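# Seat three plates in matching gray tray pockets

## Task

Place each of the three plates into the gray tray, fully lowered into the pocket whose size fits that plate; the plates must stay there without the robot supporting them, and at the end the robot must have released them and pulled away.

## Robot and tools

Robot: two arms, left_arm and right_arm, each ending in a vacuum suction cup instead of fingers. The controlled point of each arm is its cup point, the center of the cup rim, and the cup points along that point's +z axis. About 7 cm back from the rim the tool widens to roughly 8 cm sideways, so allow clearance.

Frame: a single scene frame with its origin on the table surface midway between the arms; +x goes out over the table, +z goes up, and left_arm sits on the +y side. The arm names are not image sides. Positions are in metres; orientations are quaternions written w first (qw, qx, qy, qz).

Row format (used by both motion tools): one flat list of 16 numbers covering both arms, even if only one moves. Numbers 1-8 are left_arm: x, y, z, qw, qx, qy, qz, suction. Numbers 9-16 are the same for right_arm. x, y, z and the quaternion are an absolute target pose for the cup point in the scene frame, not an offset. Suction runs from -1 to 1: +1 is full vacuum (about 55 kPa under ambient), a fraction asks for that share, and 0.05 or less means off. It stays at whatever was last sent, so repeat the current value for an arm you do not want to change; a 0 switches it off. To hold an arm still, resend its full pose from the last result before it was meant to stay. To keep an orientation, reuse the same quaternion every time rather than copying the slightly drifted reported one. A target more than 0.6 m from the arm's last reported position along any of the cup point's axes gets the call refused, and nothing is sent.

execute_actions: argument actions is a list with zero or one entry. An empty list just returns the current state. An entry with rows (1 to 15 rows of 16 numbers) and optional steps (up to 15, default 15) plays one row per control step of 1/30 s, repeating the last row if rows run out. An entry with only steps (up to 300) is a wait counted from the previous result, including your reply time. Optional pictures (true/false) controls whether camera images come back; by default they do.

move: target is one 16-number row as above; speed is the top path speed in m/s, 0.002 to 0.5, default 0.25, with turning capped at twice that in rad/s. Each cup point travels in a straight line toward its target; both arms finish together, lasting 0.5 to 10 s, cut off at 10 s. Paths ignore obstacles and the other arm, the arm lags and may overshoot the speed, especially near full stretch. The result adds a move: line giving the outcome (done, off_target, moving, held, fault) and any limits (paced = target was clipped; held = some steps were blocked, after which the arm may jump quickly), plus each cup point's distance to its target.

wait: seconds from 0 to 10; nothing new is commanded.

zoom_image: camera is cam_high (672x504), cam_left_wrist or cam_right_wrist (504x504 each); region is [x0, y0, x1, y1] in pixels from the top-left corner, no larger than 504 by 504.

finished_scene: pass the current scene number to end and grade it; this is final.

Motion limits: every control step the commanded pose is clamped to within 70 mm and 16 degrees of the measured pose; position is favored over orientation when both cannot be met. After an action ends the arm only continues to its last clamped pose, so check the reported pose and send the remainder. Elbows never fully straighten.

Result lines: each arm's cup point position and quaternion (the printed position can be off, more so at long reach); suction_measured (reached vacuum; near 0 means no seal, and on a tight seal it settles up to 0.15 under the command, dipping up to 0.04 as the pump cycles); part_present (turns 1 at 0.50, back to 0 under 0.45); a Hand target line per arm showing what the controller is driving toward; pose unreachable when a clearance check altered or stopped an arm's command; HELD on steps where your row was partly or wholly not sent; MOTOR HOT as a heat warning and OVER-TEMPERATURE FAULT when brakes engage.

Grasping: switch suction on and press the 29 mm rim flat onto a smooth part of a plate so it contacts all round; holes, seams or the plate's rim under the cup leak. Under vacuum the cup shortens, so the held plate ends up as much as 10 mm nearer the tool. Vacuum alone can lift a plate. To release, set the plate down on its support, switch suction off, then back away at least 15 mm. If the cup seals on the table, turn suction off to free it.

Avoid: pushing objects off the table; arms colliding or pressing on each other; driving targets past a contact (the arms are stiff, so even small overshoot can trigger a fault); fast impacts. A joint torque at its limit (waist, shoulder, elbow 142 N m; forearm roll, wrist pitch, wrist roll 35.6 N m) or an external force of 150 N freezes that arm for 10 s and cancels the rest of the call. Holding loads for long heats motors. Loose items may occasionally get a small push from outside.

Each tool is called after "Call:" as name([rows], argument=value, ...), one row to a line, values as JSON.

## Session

Call:
execute_actions(actions=[])

Scene clock: 0.00 s of 7200.00 s.
left_arm: end_effector_position=(+0.4451, +0.4947, +0.3421) suction_measured=0.00 part_present=0 end_effector_quat_wxyz=(+0.001, -0.258, +0.966, +0.001) | right_arm: end_effector_position=(+0.4883, -0.5504, +0.3411) suction_measured=0.00 part_present=0 end_effector_quat_wxyz=(+0.000, +0.278, +0.961, +0.001)
Joint positions: left_arm=[ 0.262  0.129  0.195 -0.002 -1.634  0.258] | right_arm=[ 0.263  0.129  0.192 -0.001 -1.632 -0.785]
Joint velocities: left_arm=[ 0.001  0.     0.    -0.     0.001  0.   ] | right_arm=[ 0.001  0.     0.     0.    -0.002  0.001]
Hand target (left_arm): +0.445, +0.495, +0.342; +0.001, -0.258, +0.966, +0.001
Hand target (right_arm): +0.488, -0.550, +0.341; +0.000, +0.278, +0.961, +0.001

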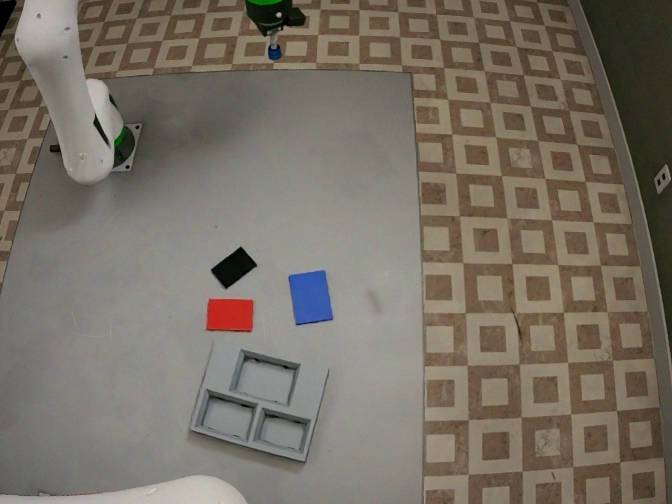

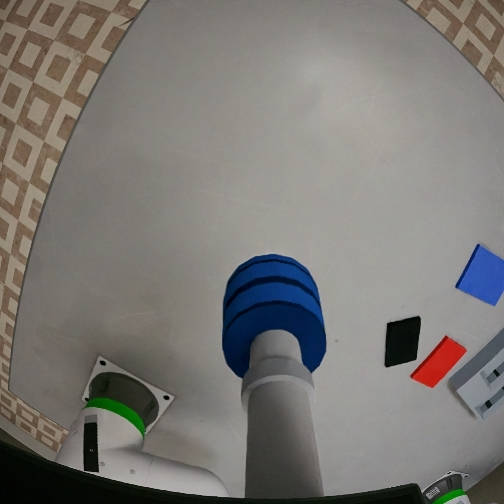

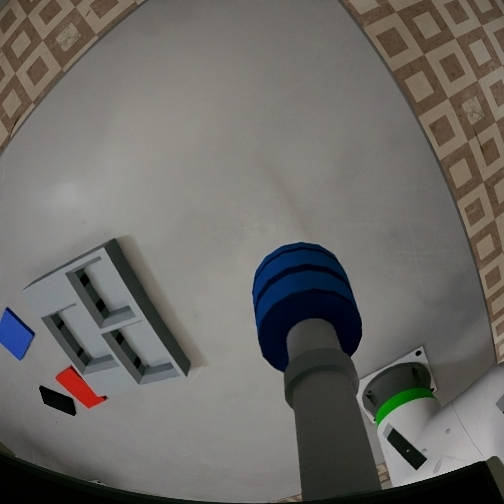

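Call:
zoom_image(camera="cam_high", region=[180, 235, 350, 345])

Call:
zoom_image(camera="cam_high", region=[180, 330, 350, 470])

Region (180, 235, 350, 345) of cam_high's 672x504 image, scaled by 2.965, with more detail than that image has; it fills the top 326 rows of this view, and the rest is white.

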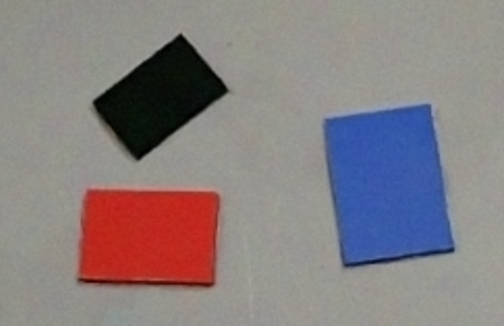

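Region (180, 330, 350, 470) of cam_high's 672x504 image, scaled by 2.965, with more detail than that image has; it fills the top 415 rows of this view, and the rest is white.

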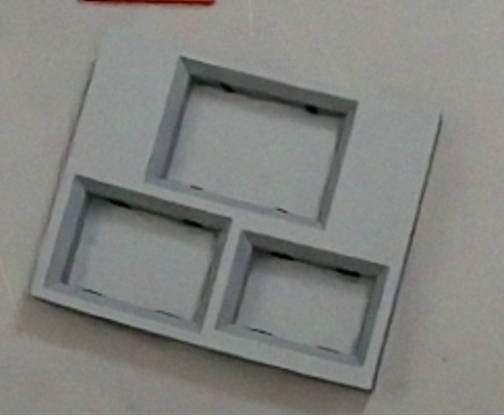

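Call:
move(target=[0.5265,0.066,0.05,0,0.6626,0.749,0,0, 0.348,0.025,0.05,0,-0.013,0.9999,0,0], speed=0.4)

Scene clock: 59.23 s of 7200.00 s.
left_arm: end_effector_position=(+0.5273, +0.0656, +0.0505) suction_measured=0.00 part_present=0 end_effector_quat_wxyz=(+0.001, +0.663, +0.749, -0.000) | right_arm: end_effector_position=(+0.3487, +0.0250, +0.0505) suction_measured=0.00 part_present=0 end_effector_quat_wxyz=(-0.001, -0.013, +1.000, +0.000)
Joint positions: left_arm=[-0.455  0.827  0.507  0.001 -1.25  -0.997] | right_arm=[ 1.235  0.674  0.25  -0.001 -1.146 -1.167]
Joint velocities: left_arm=[-0.     0.002  0.003 -0.002 -0.002 -0.001] | right_arm=[-0.001  0.002  0.002  0.    -0.002  0.   ]
Hand target (left_arm): +0.527, +0.066, +0.050; +0.001, +0.663, +0.749, -0.000
Hand target (right_arm): +0.349, +0.025, +0.050; -0.001, -0.013, +1.000, +0.000
Off the commanded pose (left_arm): 0.001 m, 0 deg.
Off the commanded pose (right_arm): 0.001 m, 0 deg.
After step 90, 53.27 s passed at rest.
move: done

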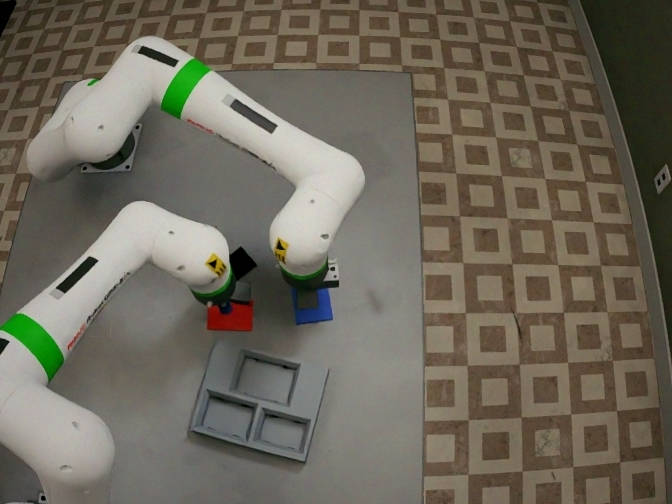

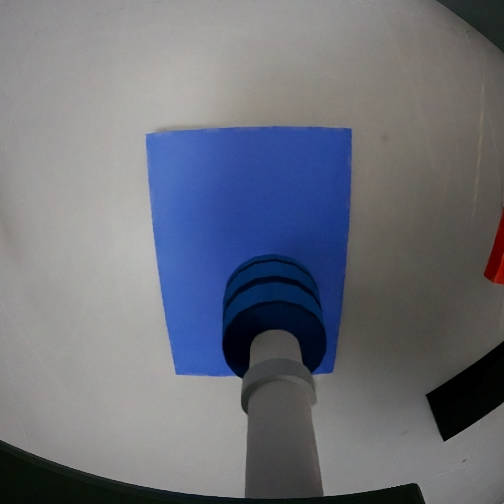

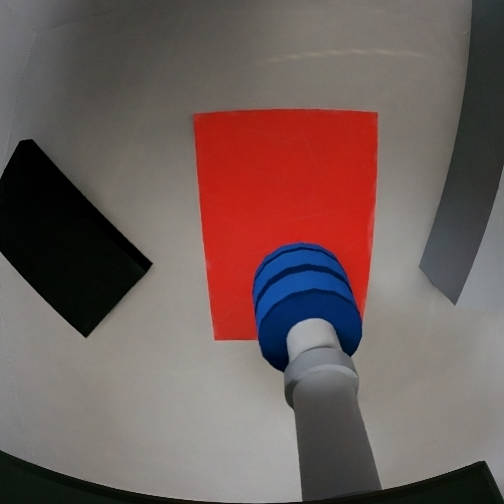

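Call:
move(target=[0.5323,0.0782,0.022,0,0.6626,0.749,0,1, 0.3455,0.0293,0.022,0,-0.013,0.9999,0,1], speed=0.07)

Call:
execute_actions([
  {"rows":[[0.5323,0.0782,0.021,0,0.6626,0.749,0,1,0.3455,0.0293,0.021,0,-0.013,0.9999,0,1],[0.5323,0.0782,0.020,0,0.6626,0.749,0,1,0.3455,0.0293,0.020,0,-0.013,0.9999,0,1],[0.5323,0.0782,0.019,0,0.6626,0.749,0,1,0.3455,0.0293,0.019,0,-0.013,0.9999,0,1],[0.5323,0.0782,0.018,0,0.6626,0.749,0,1,0.3455,0.0293,0.018,0,-0.013,0.9999,0,1],[0.5323,0.0782,0.017,0,0.6626,0.749,0,1,0.3455,0.0293,0.017,0,-0.013,0.9999,0,1],[0.5323,0.0782,0.016,0,0.6626,0.749,0,1,0.3455,0.0293,0.016,0,-0.013,0.9999,0,1],[0.5323,0.0782,0.015,0,0.6626,0.749,0,1,0.3455,0.0293,0.015,0,-0.013,0.9999,0,1],[0.5323,0.0782,0.014,0,0.6626,0.749,0,1,0.3455,0.0293,0.014,0,-0.013,0.9999,0,1]],"steps":8},
], pictures=false)

Call:
execute_actions([
  {"rows":[[0.5323,0.0782,0.0132,0,0.6626,0.749,0,1,0.3455,0.0293,0.0132,0,-0.013,0.9999,0,1],[0.5323,0.0782,0.0124,0,0.6626,0.749,0,1,0.3455,0.0293,0.0124,0,-0.013,0.9999,0,1],[0.5323,0.0782,0.0116,0,0.6626,0.749,0,1,0.3455,0.0293,0.0116,0,-0.013,0.9999,0,1],[0.5323,0.0782,0.0108,0,0.6626,0.749,0,1,0.3455,0.0293,0.0108,0,-0.013,0.9999,0,1],[0.5323,0.0782,0.010,0,0.6626,0.749,0,1,0.3455,0.0293,0.010,0,-0.013,0.9999,0,1],[0.5323,0.0782,0.0092,0,0.6626,0.749,0,1,0.3455,0.0293,0.0092,0,-0.013,0.9999,0,1],[0.5323,0.0782,0.0085,0,0.6626,0.749,0,1,0.3455,0.0293,0.0085,0,-0.013,0.9999,0,1]],"steps":15},
])

Scene clock: 88.50 s of 7200.00 s.
left_arm: end_effector_position=(+0.5324, +0.0781, +0.0220) suction_measured=0.00 part_present=0 end_effector_quat_wxyz=(-0.000, +0.663, +0.749, +0.000) | right_arm: end_effector_position=(+0.3455, +0.0294, +0.0221) suction_measured=0.00 part_present=0 end_effector_quat_wxyz=(+0.000, -0.013, +1.000, +0.000)
Joint positions: left_arm=[-0.437  0.846  0.472 -0.    -1.197 -1.014] | right_arm=[ 1.243  0.71   0.236  0.    -1.096 -1.175]
Joint velocities: left_arm=[ 0.     0.     0.    -0.     0.001 -0.   ] | right_arm=[-0.     0.001  0.    -0.001  0.002  0.002]
Hand target (left_arm): +0.532, +0.078, +0.022; -0.000, +0.663, +0.749, -0.000
Hand target (right_arm): +0.346, +0.029, +0.022; +0.000, -0.013, +1.000, -0.000
Off the commanded pose (left_arm): 0.000 m, 0 deg.
Off the commanded pose (right_arm): 0.000 m, 0 deg.
After step 90, 25.50 s passed at rest.
move: done

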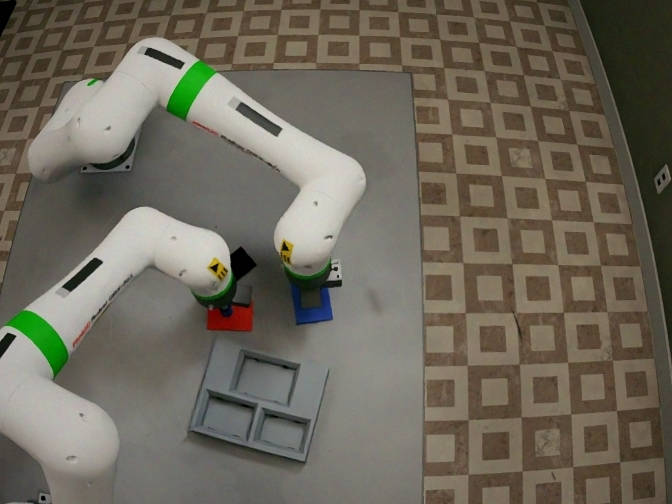

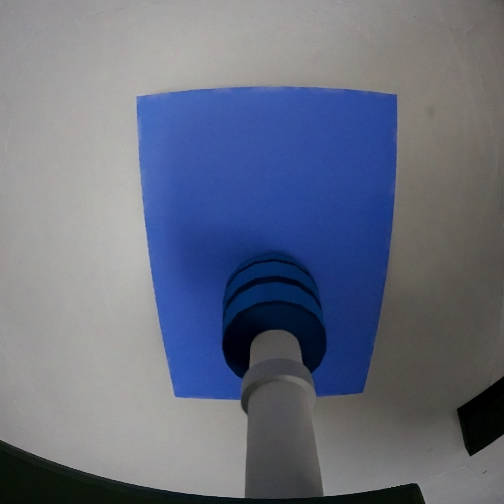

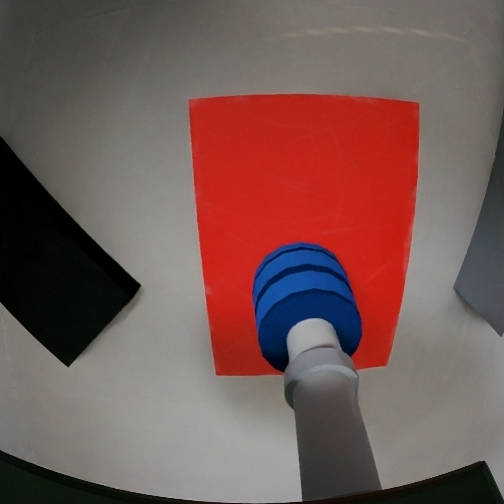

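Scene clock: 88.77 s of 7200.00 s.
left_arm: end_effector_position=(+0.5323, +0.0782, +0.0162) suction_measured=0.00 part_present=0 end_effector_quat_wxyz=(-0.000, +0.663, +0.749, +0.000) | right_arm: end_effector_position=(+0.3455, +0.0293, +0.0162) suction_measured=0.00 part_present=0 end_effector_quat_wxyz=(+0.000, -0.013, +1.000, -0.000)
Joint positions: left_arm=[-0.437  0.852  0.468 -0.    -1.186 -1.014] | right_arm=[ 1.243  0.717  0.232  0.    -1.086 -1.175]
Joint velocities: left_arm=[ 0.001  0.03  -0.02  -0.     0.049  0.   ] | right_arm=[-0.     0.034 -0.018 -0.001  0.052  0.   ]
Hand target (left_arm): +0.532, +0.078, +0.014; -0.000, +0.663, +0.749, -0.000
Hand target (right_arm): +0.345, +0.029, +0.014; -0.000, -0.013, +1.000, -0.000
Off the commanded pose (left_arm): 0.002 m, 0 deg.
Off the commanded pose (right_arm): 0.002 m, 0 deg.
Steps of this call (steps 1 to 8: all 8 steps of this action). Readings (end_effector_position | what the end effector reports):
1: left_arm (+0.5324, +0.0782, +0.0219) | right_arm (+0.3455, +0.0294, +0.0220) | left_arm suction_measured=0.00 part_present=0 | right_arm suction_measured=0.00 part_present=0
2: left_arm (+0.5324, +0.0782, +0.0216) | right_arm (+0.3455, +0.0294, +0.0216) | left_arm suction_measured=0.00 part_present=0 | right_arm suction_measured=0.00 part_present=0
4: left_arm (+0.5323, +0.0782, +0.0200) | right_arm (+0.3455, +0.0293, +0.0200) | left_arm suction_measured=0.00 part_present=0 | right_arm suction_measured=0.00 part_present=0
8: the state above

Scene clock: 89.27 s of 7200.00 s.
left_arm: end_effector_position=(+0.5323, +0.0782, +0.0085) suction_measured=0.51 part_present=1 end_effector_quat_wxyz=(+0.000, +0.663, +0.749, +0.000) | right_arm: end_effector_position=(+0.3455, +0.0293, +0.0085) suction_measured=0.53 part_present=1 end_effector_quat_wxyz=(+0.000, -0.013, +1.000, +0.000)
Joint positions: left_arm=[-0.437  0.86   0.462 -0.    -1.173 -1.014] | right_arm=[ 1.243  0.726  0.227  0.    -1.072 -1.175]
Joint velocities: left_arm=[0.    0.001 0.001 0.    0.    0.   ] | right_arm=[ 0.001  0.    -0.    -0.001 -0.     0.   ]
Hand target (left_arm): +0.532, +0.078, +0.008; +0.000, +0.663, +0.749, -0.000
Hand target (right_arm): +0.346, +0.029, +0.009; +0.000, -0.013, +1.000, -0.000
Off the commanded pose (left_arm): 0.000 m, 0 deg.
Off the commanded pose (right_arm): 0.000 m, 0 deg.
Steps of this call (steps 1 to 15: all 15 steps of this action). Readings (end_effector_position | what the end effector reports):
1: left_arm (+0.5323, +0.0782, +0.0152) | right_arm (+0.3455, +0.0293, +0.0152) | left_arm suction_measured=0.00 part_present=0 | right_arm suction_measured=0.00 part_present=0
2: left_arm (+0.5323, +0.0782, +0.0143) | right_arm (+0.3455, +0.0293, +0.0143) | left_arm suction_measured=0.00 part_present=0 | right_arm suction_measured=0.00 part_present=0
4: left_arm (+0.5323, +0.0782, +0.0126) | right_arm (+0.3455, +0.0293, +0.0126) | left_arm suction_measured=0.09 part_present=0 | right_arm suction_measured=0.09 part_present=0
8: left_arm (+0.5323, +0.0782, +0.0094) | right_arm (+0.3455, +0.0293, +0.0095) | left_arm suction_measured=0.26 part_present=0 | right_arm suction_measured=0.23 part_present=0
15: the state above

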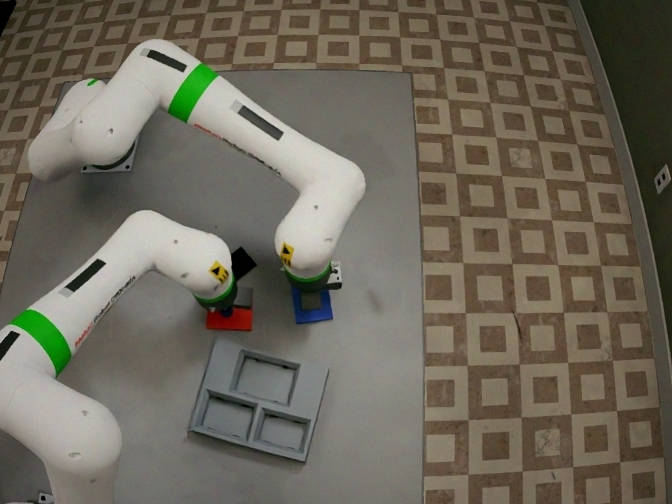

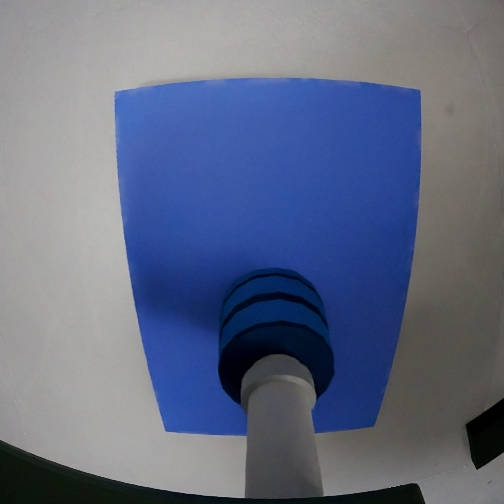

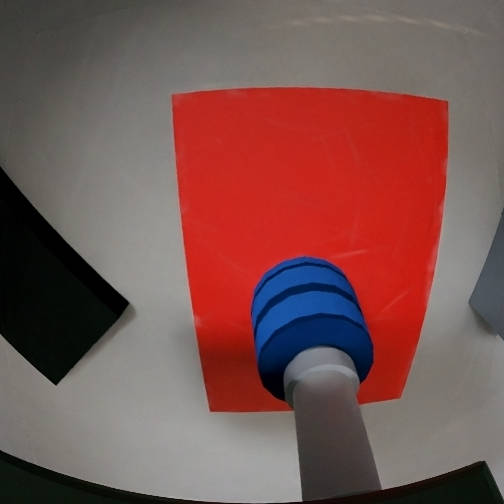

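Call:
move(target=[0.5323,0.0782,0.07,0,0.6,0.8,0,1, 0.335,0.0293,0.07,0,0.0,1,0,1], speed=0.15)

Call:
move(target=[0.443,-0.121,0.065,0,0.1521,0.9884,0,1, 0.30,-0.33,0.07,0,0.1002,0.995,0,1], speed=0.3)

Call:
move(target=[0.443,-0.121,0.047,0,0.1521,0.9884,0,1, 0.30,-0.33,0.07,0,0.1002,0.995,0,1], speed=0.05)

Scene clock: 99.50 s of 7200.00 s.
left_arm: end_effector_position=(+0.5321, +0.0784, +0.0700) suction_measured=1.00 part_present=1 end_effector_quat_wxyz=(-0.000, +0.600, +0.800, +0.000) | right_arm: end_effector_position=(+0.3350, +0.0292, +0.0699) suction_measured=0.99 part_present=1 end_effector_quat_wxyz=(-0.000, -0.000, +1.000, -0.000)
Joint positions: left_arm=[-0.436  0.802  0.513 -0.    -1.282 -0.853] | right_arm=[ 1.258  0.646  0.252 -0.    -1.177 -1.216]
Joint velocities: left_arm=[-0.001 -0.001  0.    -0.    -0.001  0.001] | right_arm=[ 0.    -0.001  0.001 -0.    -0.    -0.001]
Hand target (left_arm): +0.532, +0.078, +0.070; -0.000, +0.600, +0.800, +0.000
Hand target (right_arm): +0.335, +0.029, +0.070; -0.000, -0.000, +1.000, +0.000
Off the commanded pose (left_arm): 0.000 m, 0 deg.
Off the commanded pose (right_arm): 0.000 m, 0 deg.
move: done

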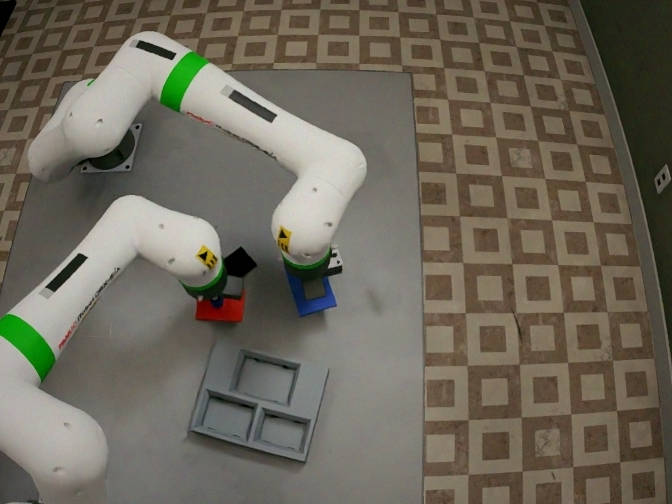

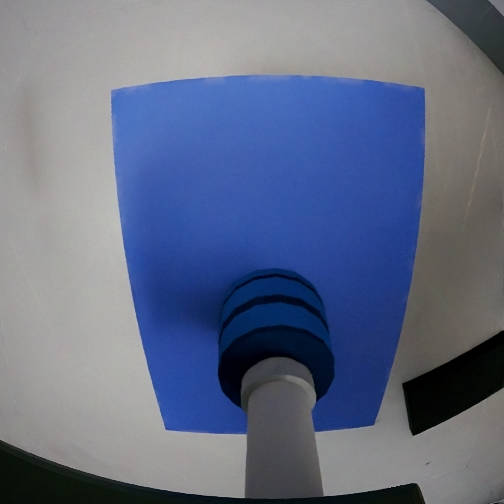

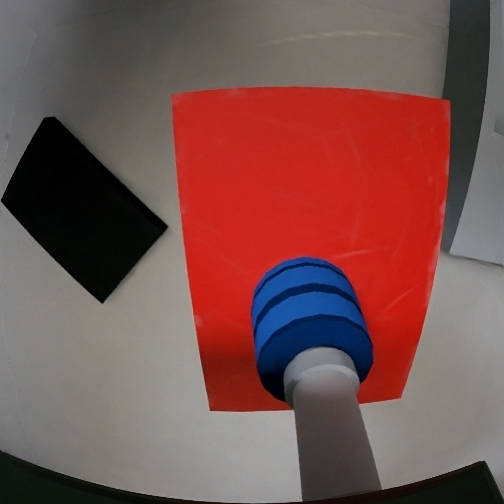

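Scene clock: 101.60 s of 7200.00 s.
left_arm: end_effector_position=(+0.4427, -0.1210, +0.0652) suction_measured=0.98 part_present=1 end_effector_quat_wxyz=(+0.000, +0.152, +0.988, -0.000) | right_arm: end_effector_position=(+0.3000, -0.3300, +0.0693) suction_measured=0.98 part_present=1 end_effector_quat_wxyz=(+0.000, +0.100, +0.995, -0.000)
Joint positions: left_arm=[-0.727  1.036  0.916  0.001 -1.45   0.42 ] | right_arm=[ 0.973 -0.014 -0.63   0.001 -0.955 -1.133]
Joint velocities: left_arm=[-0.     0.004  0.006 -0.001 -0.004  0.003] | right_arm=[-0.    -0.002 -0.001 -0.    -0.001  0.001]
Hand target (left_arm): +0.443, -0.121, +0.065; +0.000, +0.152, +0.988, -0.000
Hand target (right_arm): +0.300, -0.330, +0.069; +0.000, +0.100, +0.995, -0.000
Off the commanded pose (left_arm): 0.000 m, 0 deg.
Off the commanded pose (right_arm): 0.001 m, 0 deg.
move: done

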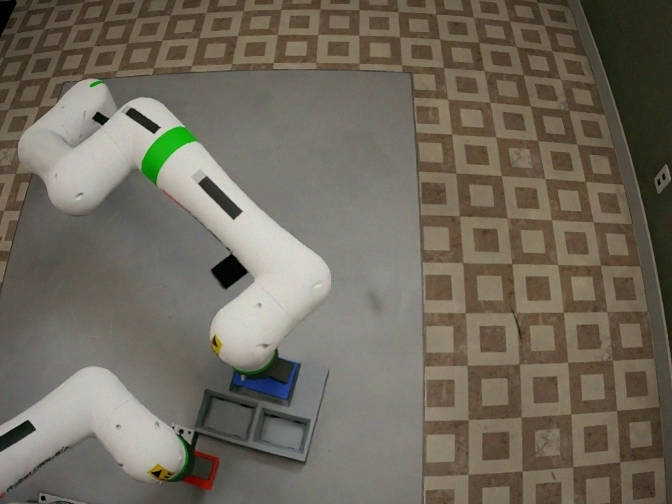

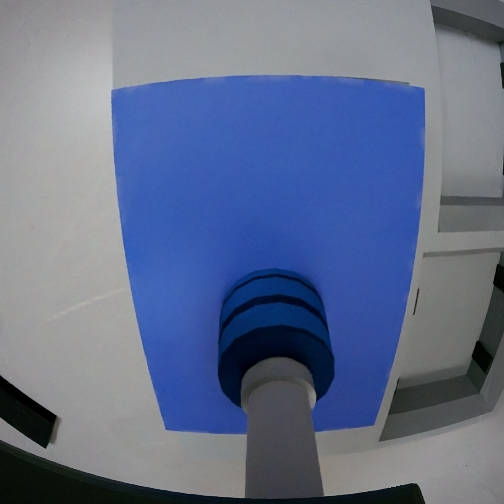

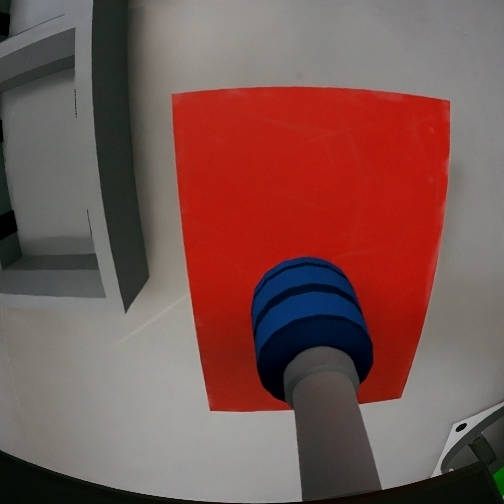

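Scene clock: 102.33 s of 7200.00 s.
left_arm: end_effector_position=(+0.4430, -0.1211, +0.0470) suction_measured=1.00 part_present=1 end_effector_quat_wxyz=(+0.000, +0.152, +0.988, -0.000) | right_arm: end_effector_position=(+0.3000, -0.3300, +0.0700) suction_measured=0.98 part_present=1 end_effector_quat_wxyz=(+0.000, +0.100, +0.995, +0.000)
Joint positions: left_arm=[-0.727  1.047  0.895  0.    -1.418  0.42 ] | right_arm=[ 0.972 -0.015 -0.628  0.    -0.958 -1.131]
Joint velocities: left_arm=[ 0.001  0.    -0.002  0.     0.001 -0.   ] | right_arm=[-0.     0.    -0.    -0.001 -0.001  0.   ]
Hand target (left_arm): +0.443, -0.121, +0.047; -0.000, +0.152, +0.988, -0.000
Hand target (right_arm): +0.300, -0.330, +0.070; +0.000, +0.100, +0.995, +0.000
Off the commanded pose (left_arm): 0.000 m, 0 deg.
Off the commanded pose (right_arm): 0.000 m, 0 deg.
move: done

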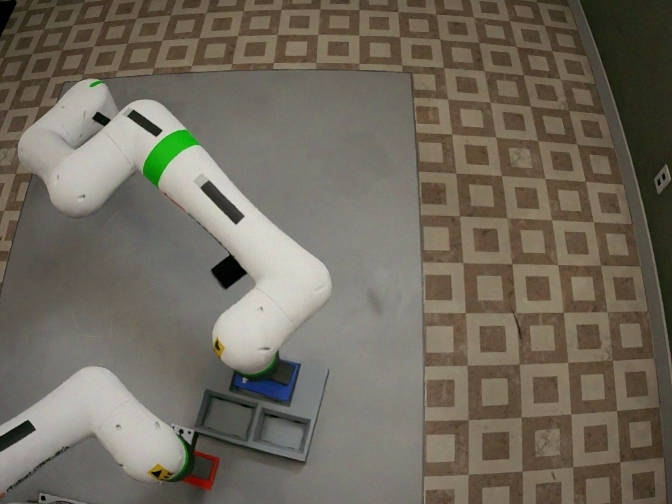

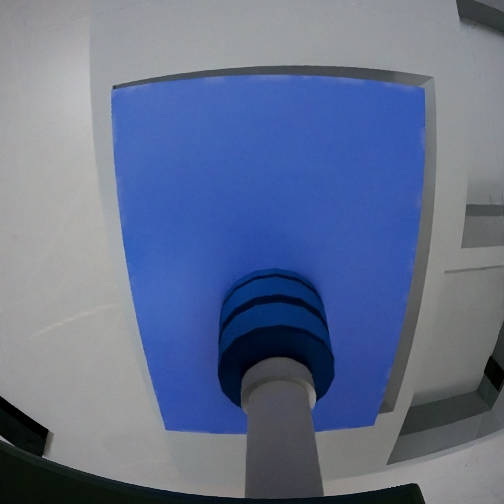

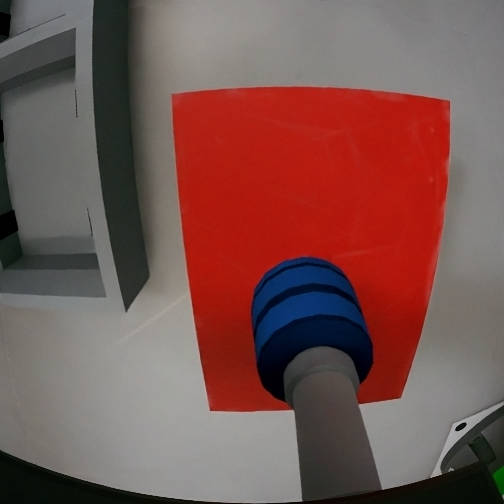

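Call:
execute_actions(actions=[])

Call:
move(target=[0.4393,-0.1231,0.043,0,0.1409,0.9900,0,1,0.30,-0.33,0.07,0,0.1002,0.995,0,1], speed=0.03)

Scene clock: 135.00 s of 7200.00 s.
left_arm: end_effector_position=(+0.4431, -0.1210, +0.0470) suction_measured=0.99 part_present=1 end_effector_quat_wxyz=(-0.000, +0.152, +0.988, -0.000) | right_arm: end_effector_position=(+0.3000, -0.3300, +0.0700) suction_measured=1.00 part_present=1 end_effector_quat_wxyz=(+0.000, +0.100, +0.995, +0.000)
Joint positions: left_arm=[-0.727  1.047  0.895  0.    -1.418  0.42 ] | right_arm=[ 0.972 -0.015 -0.628 -0.    -0.958 -1.131]
Joint velocities: left_arm=[ 0. -0.  0.  0. -0. -0.] | right_arm=[ 0.     0.    -0.     0.001 -0.001 -0.   ]
Hand target (left_arm): +0.443, -0.121, +0.047; -0.000, +0.152, +0.988, -0.000
Hand target (right_arm): +0.300, -0.330, +0.070; +0.000, +0.100, +0.995, +0.000
Off the commanded pose (left_arm): 0.000 m, 0 deg.
Off the commanded pose (right_arm): 0.000 m, 0 deg.
Steps of this call (steps 1 to 980: nothing new was sent). Readings (end_effector_position | what the end effector reports):
1: left_arm (+0.4430, -0.1211, +0.0470) | right_arm (+0.3000, -0.3300, +0.0700) | left_arm suction_measured=1.00 part_present=1 | right_arm suction_measured=0.98 part_present=1
2: left_arm (+0.4430, -0.1211, +0.0470) | right_arm (+0.3000, -0.3300, +0.0700) | left_arm suction_measured=0.99 part_present=1 | right_arm suction_measured=0.98 part_present=1
4: left_arm (+0.4430, -0.1211, +0.0470) | right_arm (+0.3000, -0.3300, +0.0700) | left_arm suction_measured=0.99 part_present=1 | right_arm suction_measured=0.96 part_present=1
8: left_arm (+0.4430, -0.1211, +0.0470) | right_arm (+0.3000, -0.3300, +0.0700) | left_arm suction_measured=0.98 part_present=1 | right_arm suction_measured=1.00 part_present=1
980: the state above

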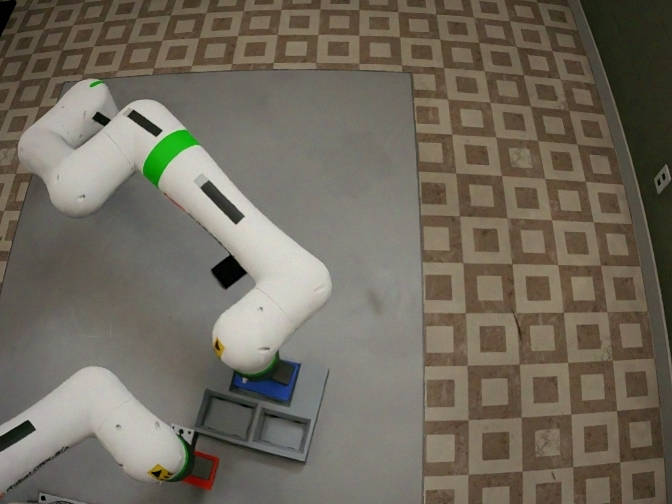

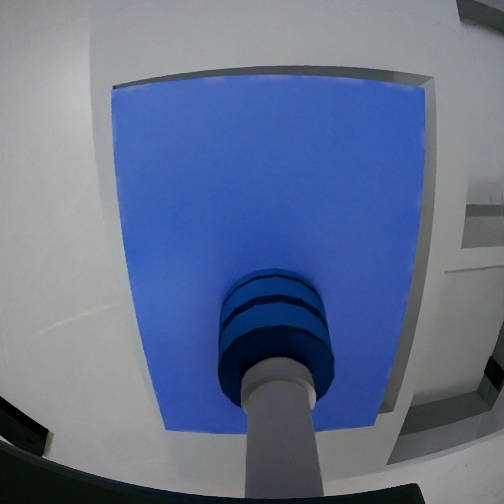

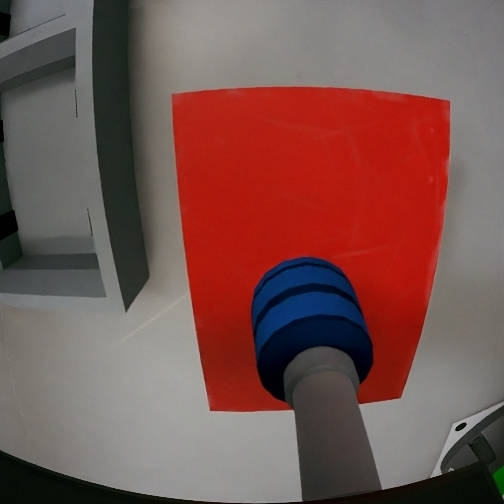

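Scene clock: 135.70 s of 7200.00 s.
left_arm: end_effector_position=(+0.4393, -0.1231, +0.0430) suction_measured=0.98 part_present=1 end_effector_quat_wxyz=(-0.000, +0.141, +0.990, -0.000) | right_arm: end_effector_position=(+0.3000, -0.3300, +0.0700) suction_measured=1.00 part_present=1 end_effector_quat_wxyz=(+0.000, +0.100, +0.995, +0.000)
Joint positions: left_arm=[-0.733  1.047  0.885  0.    -1.408  0.448] | right_arm=[ 0.972 -0.015 -0.628 -0.    -0.958 -1.131]
Joint velocities: left_arm=[-0.001  0.    -0.002  0.     0.     0.002] | right_arm=[ 0.    -0.     0.     0.002 -0.001  0.   ]
Hand target (left_arm): +0.439, -0.123, +0.043; -0.000, +0.141, +0.990, -0.000
Hand target (right_arm): +0.300, -0.330, +0.070; +0.000, +0.100, +0.995, +0.000
Off the commanded pose (left_arm): 0.000 m, 0 deg.
Off the commanded pose (right_arm): 0.000 m, 0 deg.
move: done

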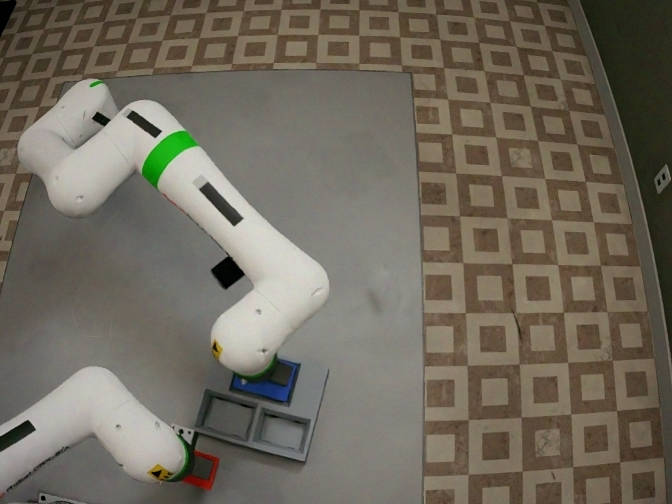

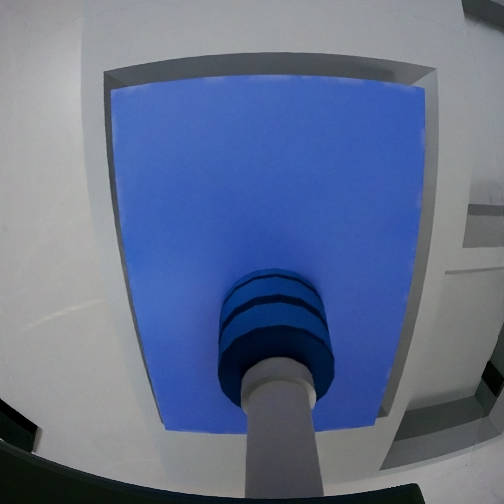

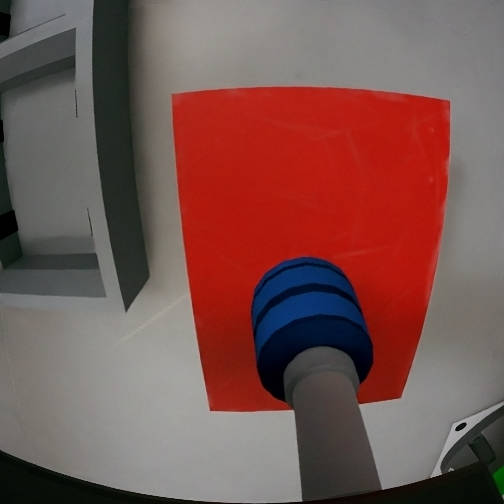

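Call:
move(target=[0.4390,-0.1243,0.034,0,0.1374,0.9905,0,1,0.30,-0.33,0.07,0,0.1002,0.995,0,1], speed=0.02)

Scene clock: 142.47 s of 7200.00 s.
left_arm: end_effector_position=(+0.4390, -0.1243, +0.0340) suction_measured=0.96 part_present=1 end_effector_quat_wxyz=(+0.000, +0.137, +0.991, -0.000) | right_arm: end_effector_position=(+0.3000, -0.3300, +0.0700) suction_measured=1.00 part_present=1 end_effector_quat_wxyz=(+0.000, +0.100, +0.995, +0.000)
Joint positions: left_arm=[-0.734  1.056  0.879  0.    -1.394  0.456] | right_arm=[ 0.972 -0.015 -0.628 -0.    -0.958 -1.131]
Joint velocities: left_arm=[-0.001 -0.    -0.     0.     0.     0.001] | right_arm=[-0.001 -0.     0.001 -0.002 -0.001  0.001]
Hand target (left_arm): +0.439, -0.124, +0.034; -0.000, +0.137, +0.991, -0.000
Hand target (right_arm): +0.300, -0.330, +0.070; -0.000, +0.100, +0.995, +0.000
Off the commanded pose (left_arm): 0.000 m, 0 deg.
Off the commanded pose (right_arm): 0.000 m, 0 deg.
move: done

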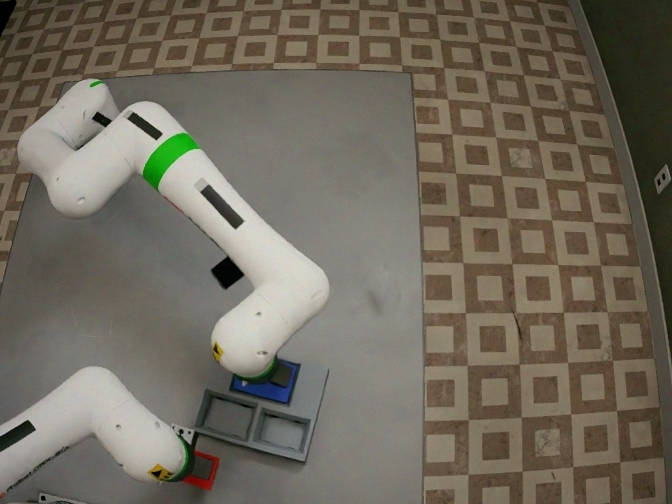

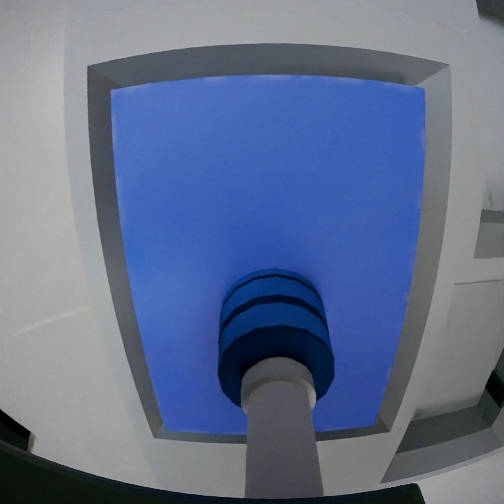

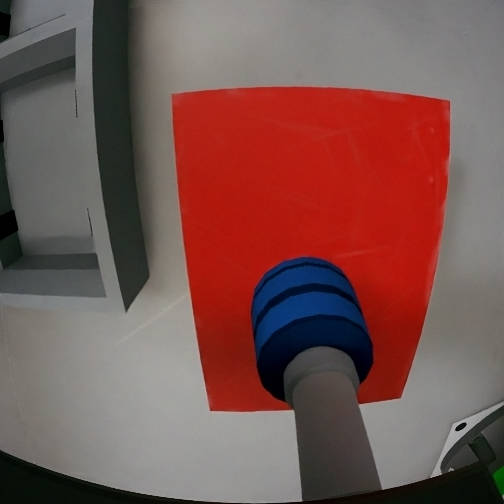

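Call:
move(target=[0.4389,-0.1246,0.025,0,0.1374,0.9905,0,1,0.30,-0.33,0.07,0,0.1002,0.995,0,1], speed=0.015)

Scene clock: 151.33 s of 7200.00 s.
left_arm: end_effector_position=(+0.4389, -0.1246, +0.0251) suction_measured=1.00 part_present=1 end_effector_quat_wxyz=(-0.000, +0.137, +0.991, -0.000) | right_arm: end_effector_position=(+0.3000, -0.3300, +0.0700) suction_measured=0.99 part_present=1 end_effector_quat_wxyz=(+0.000, +0.100, +0.995, +0.000)
Joint positions: left_arm=[-0.734  1.063  0.871  0.    -1.379  0.457] | right_arm=[ 0.972 -0.015 -0.628 -0.    -0.958 -1.131]
Joint velocities: left_arm=[ 0.  0. -0.  0.  0. -0.] | right_arm=[ 0.    -0.     0.     0.    -0.002 -0.001]
Hand target (left_arm): +0.439, -0.125, +0.025; -0.000, +0.137, +0.991, -0.000
Hand target (right_arm): +0.300, -0.330, +0.070; -0.000, +0.100, +0.995, +0.000
Off the commanded pose (left_arm): 0.000 m, 0 deg.
Off the commanded pose (right_arm): 0.000 m, 0 deg.
move: done

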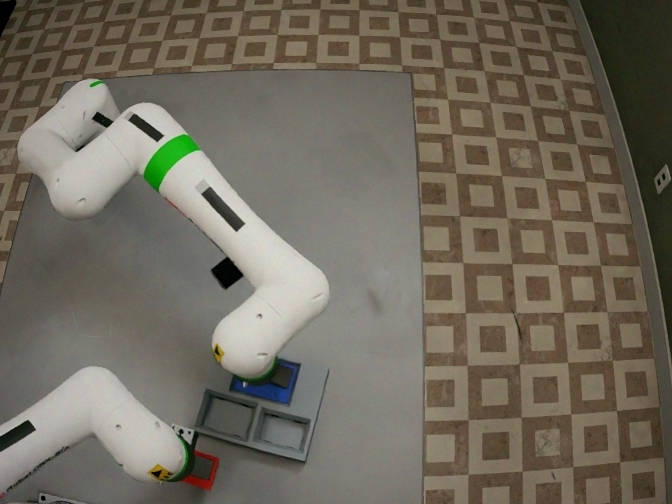

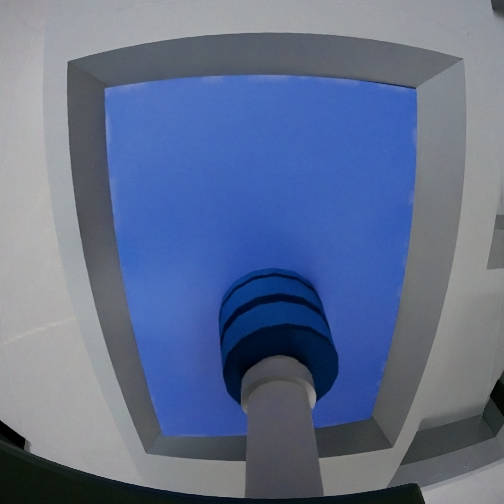

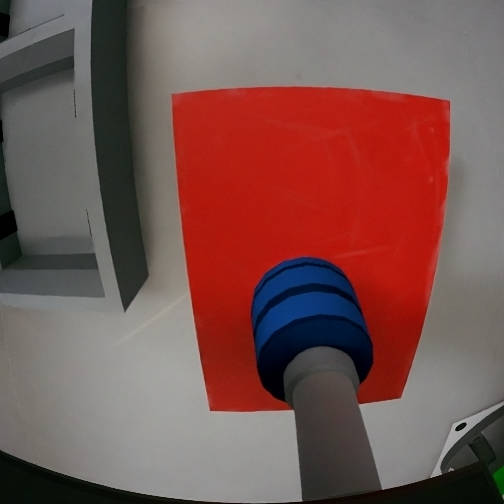

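Call:
move(target=[0.4387,-0.1253,0.031,0,0.1374,0.9905,0,1,0.30,-0.33,0.07,0,0.1002,0.995,0,1], speed=0.015)

Call:
move(target=[0.4387,-0.1253,0.026,0,0.1374,0.9905,0,1,0.30,-0.33,0.07,0,0.1002,0.995,0,1], speed=0.01)

Scene clock: 160.23 s of 7200.00 s.
left_arm: end_effector_position=(+0.4387, -0.1253, +0.0310) suction_measured=0.98 part_present=1 end_effector_quat_wxyz=(-0.000, +0.137, +0.991, +0.000) | right_arm: end_effector_position=(+0.3000, -0.3300, +0.0700) suction_measured=0.99 part_present=1 end_effector_quat_wxyz=(+0.000, +0.100, +0.995, +0.000)
Joint positions: left_arm=[-0.735  1.06   0.88  -0.    -1.391  0.457] | right_arm=[ 0.972 -0.015 -0.628 -0.    -0.958 -1.131]
Joint velocities: left_arm=[-0.     0.    -0.     0.    -0.001 -0.   ] | right_arm=[-0.001  0.     0.    -0.001  0.     0.002]
Hand target (left_arm): +0.439, -0.125, +0.031; +0.000, +0.137, +0.991, +0.000
Hand target (right_arm): +0.300, -0.330, +0.070; -0.000, +0.100, +0.995, +0.000
Off the commanded pose (left_arm): 0.000 m, 0 deg.
Off the commanded pose (right_arm): 0.000 m, 0 deg.
move: done

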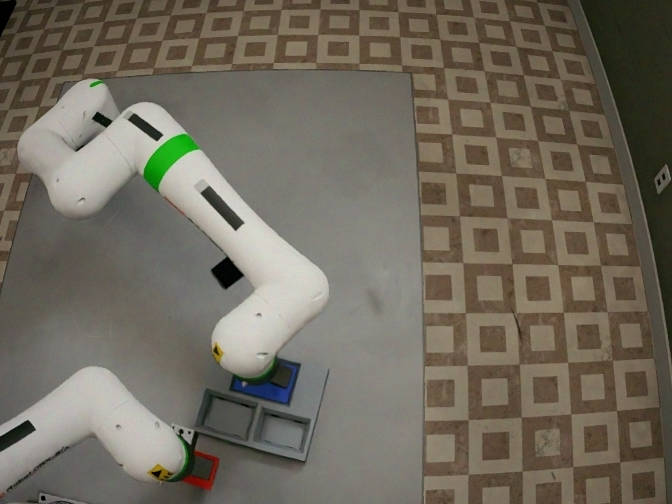

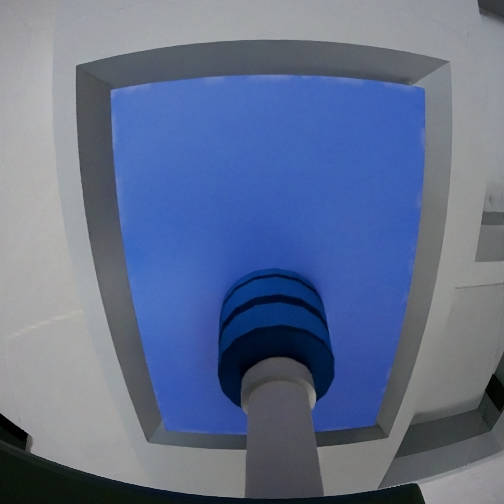

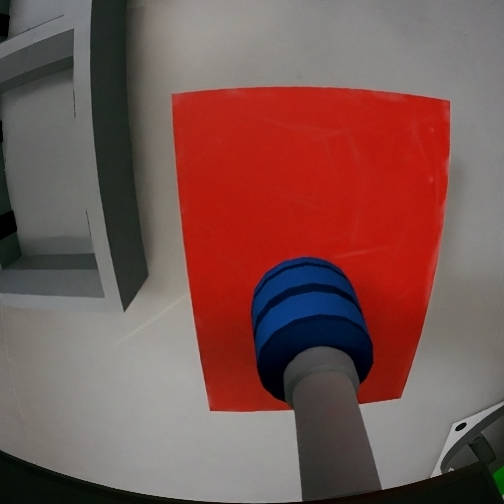

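Scene clock: 160.97 s of 7200.00 s.
left_arm: end_effector_position=(+0.4387, -0.1253, +0.0260) suction_measured=0.96 part_present=1 end_effector_quat_wxyz=(+0.000, +0.137, +0.991, -0.000) | right_arm: end_effector_position=(+0.3000, -0.3300, +0.0700) suction_measured=0.98 part_present=1 end_effector_quat_wxyz=(-0.000, +0.100, +0.995, +0.000)
Joint positions: left_arm=[-0.735  1.063  0.875  0.    -1.382  0.457] | right_arm=[ 0.972 -0.015 -0.628 -0.    -0.958 -1.131]
Joint velocities: left_arm=[-0.001  0.     0.    -0.     0.     0.   ] | right_arm=[ 0.001 -0.     0.    -0.    -0.001  0.001]
Hand target (left_arm): +0.439, -0.125, +0.026; -0.000, +0.137, +0.991, -0.000
Hand target (right_arm): +0.300, -0.330, +0.070; -0.000, +0.100, +0.995, +0.000
Off the commanded pose (left_arm): 0.000 m, 0 deg.
Off the commanded pose (right_arm): 0.000 m, 0 deg.
move: done

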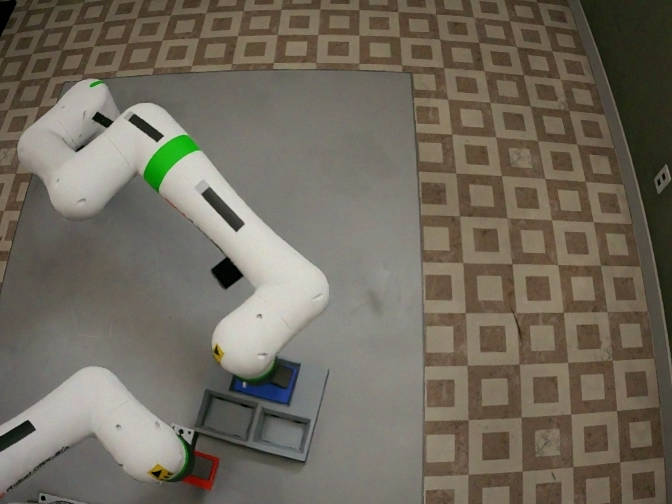

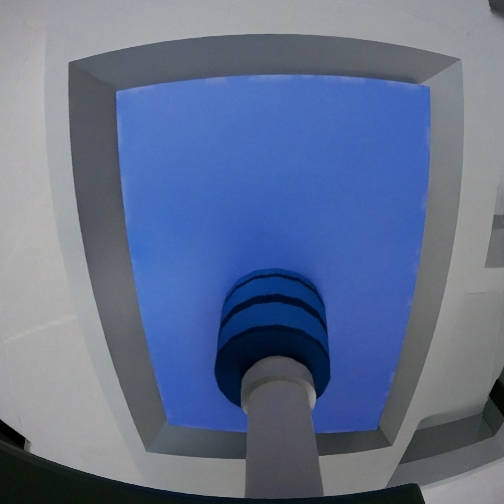

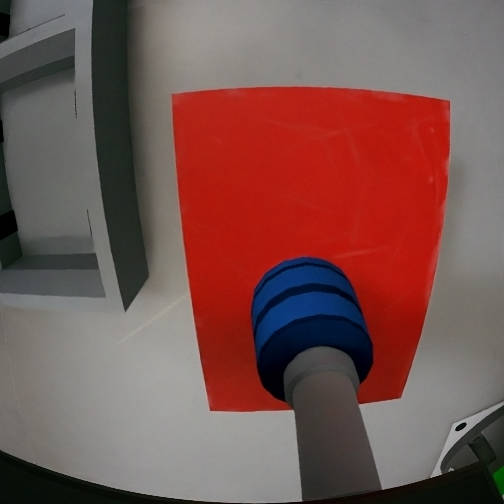

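Call:
move(target=[0.4388,-0.1250,0.031,0,0.1374,0.9905,0,1,0.30,-0.33,0.07,0,0.1002,0.995,0,1], speed=0.015)

Call:
zoom_image(camera="cam_left_wrist", region=[60,30,480,130])

Call:
zoom_image(camera="cam_left_wrist", region=[120,390,420,470])

Scene clock: 170.10 s of 7200.00 s.
left_arm: end_effector_position=(+0.4388, -0.1250, +0.0310) suction_measured=0.98 part_present=1 end_effector_quat_wxyz=(-0.000, +0.137, +0.991, +0.000) | right_arm: end_effector_position=(+0.3000, -0.3300, +0.0700) suction_measured=1.00 part_present=1 end_effector_quat_wxyz=(-0.000, +0.100, +0.995, +0.000)
Joint positions: left_arm=[-0.735  1.059  0.879  0.    -1.39   0.457] | right_arm=[ 0.972 -0.015 -0.628 -0.    -0.958 -1.131]
Joint velocities: left_arm=[-0.    -0.001 -0.     0.    -0.001 -0.   ] | right_arm=[0.001 0.    0.    0.    0.001 0.   ]
Hand target (left_arm): +0.439, -0.125, +0.031; +0.000, +0.137, +0.991, +0.000
Hand target (right_arm): +0.300, -0.330, +0.070; -0.000, +0.100, +0.995, +0.000
Off the commanded pose (left_arm): 0.000 m, 0 deg.
Off the commanded pose (right_arm): 0.000 m, 0 deg.
move: done

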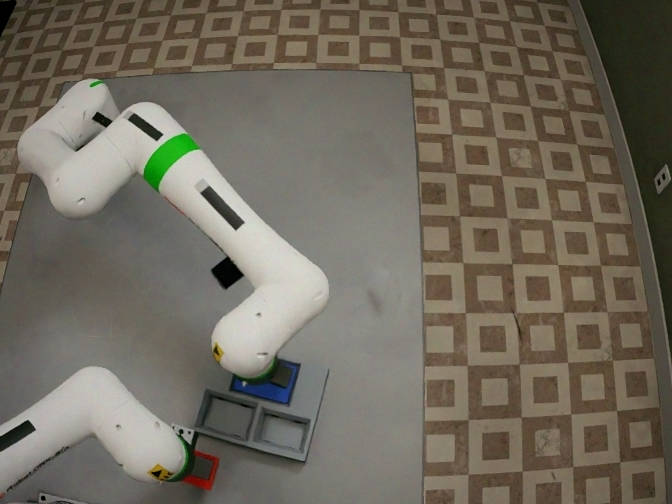

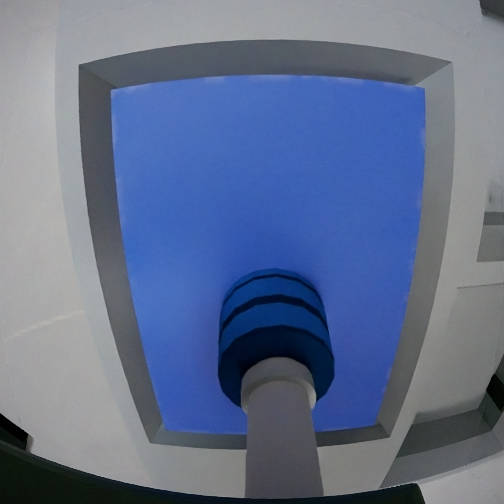

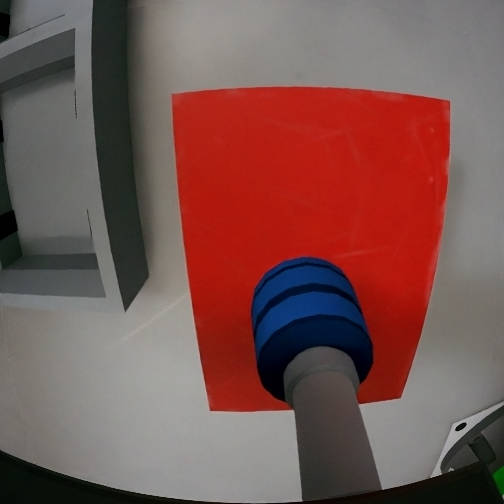

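Region (60, 30, 480, 130) of cam_left_wrist's 504x504 image, scaled by 1.200, with more detail than that image has; it fills the top 120 rows of this view, and the rest is white.

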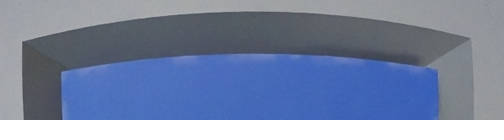

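Region (120, 390, 420, 470) of cam_left_wrist's 504x504 image, scaled by 1.680, with more detail than that image has; it fills the top 134 rows of this view, and the rest is white.

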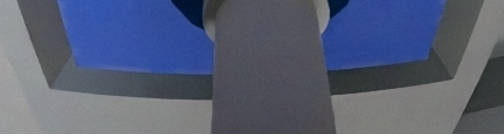

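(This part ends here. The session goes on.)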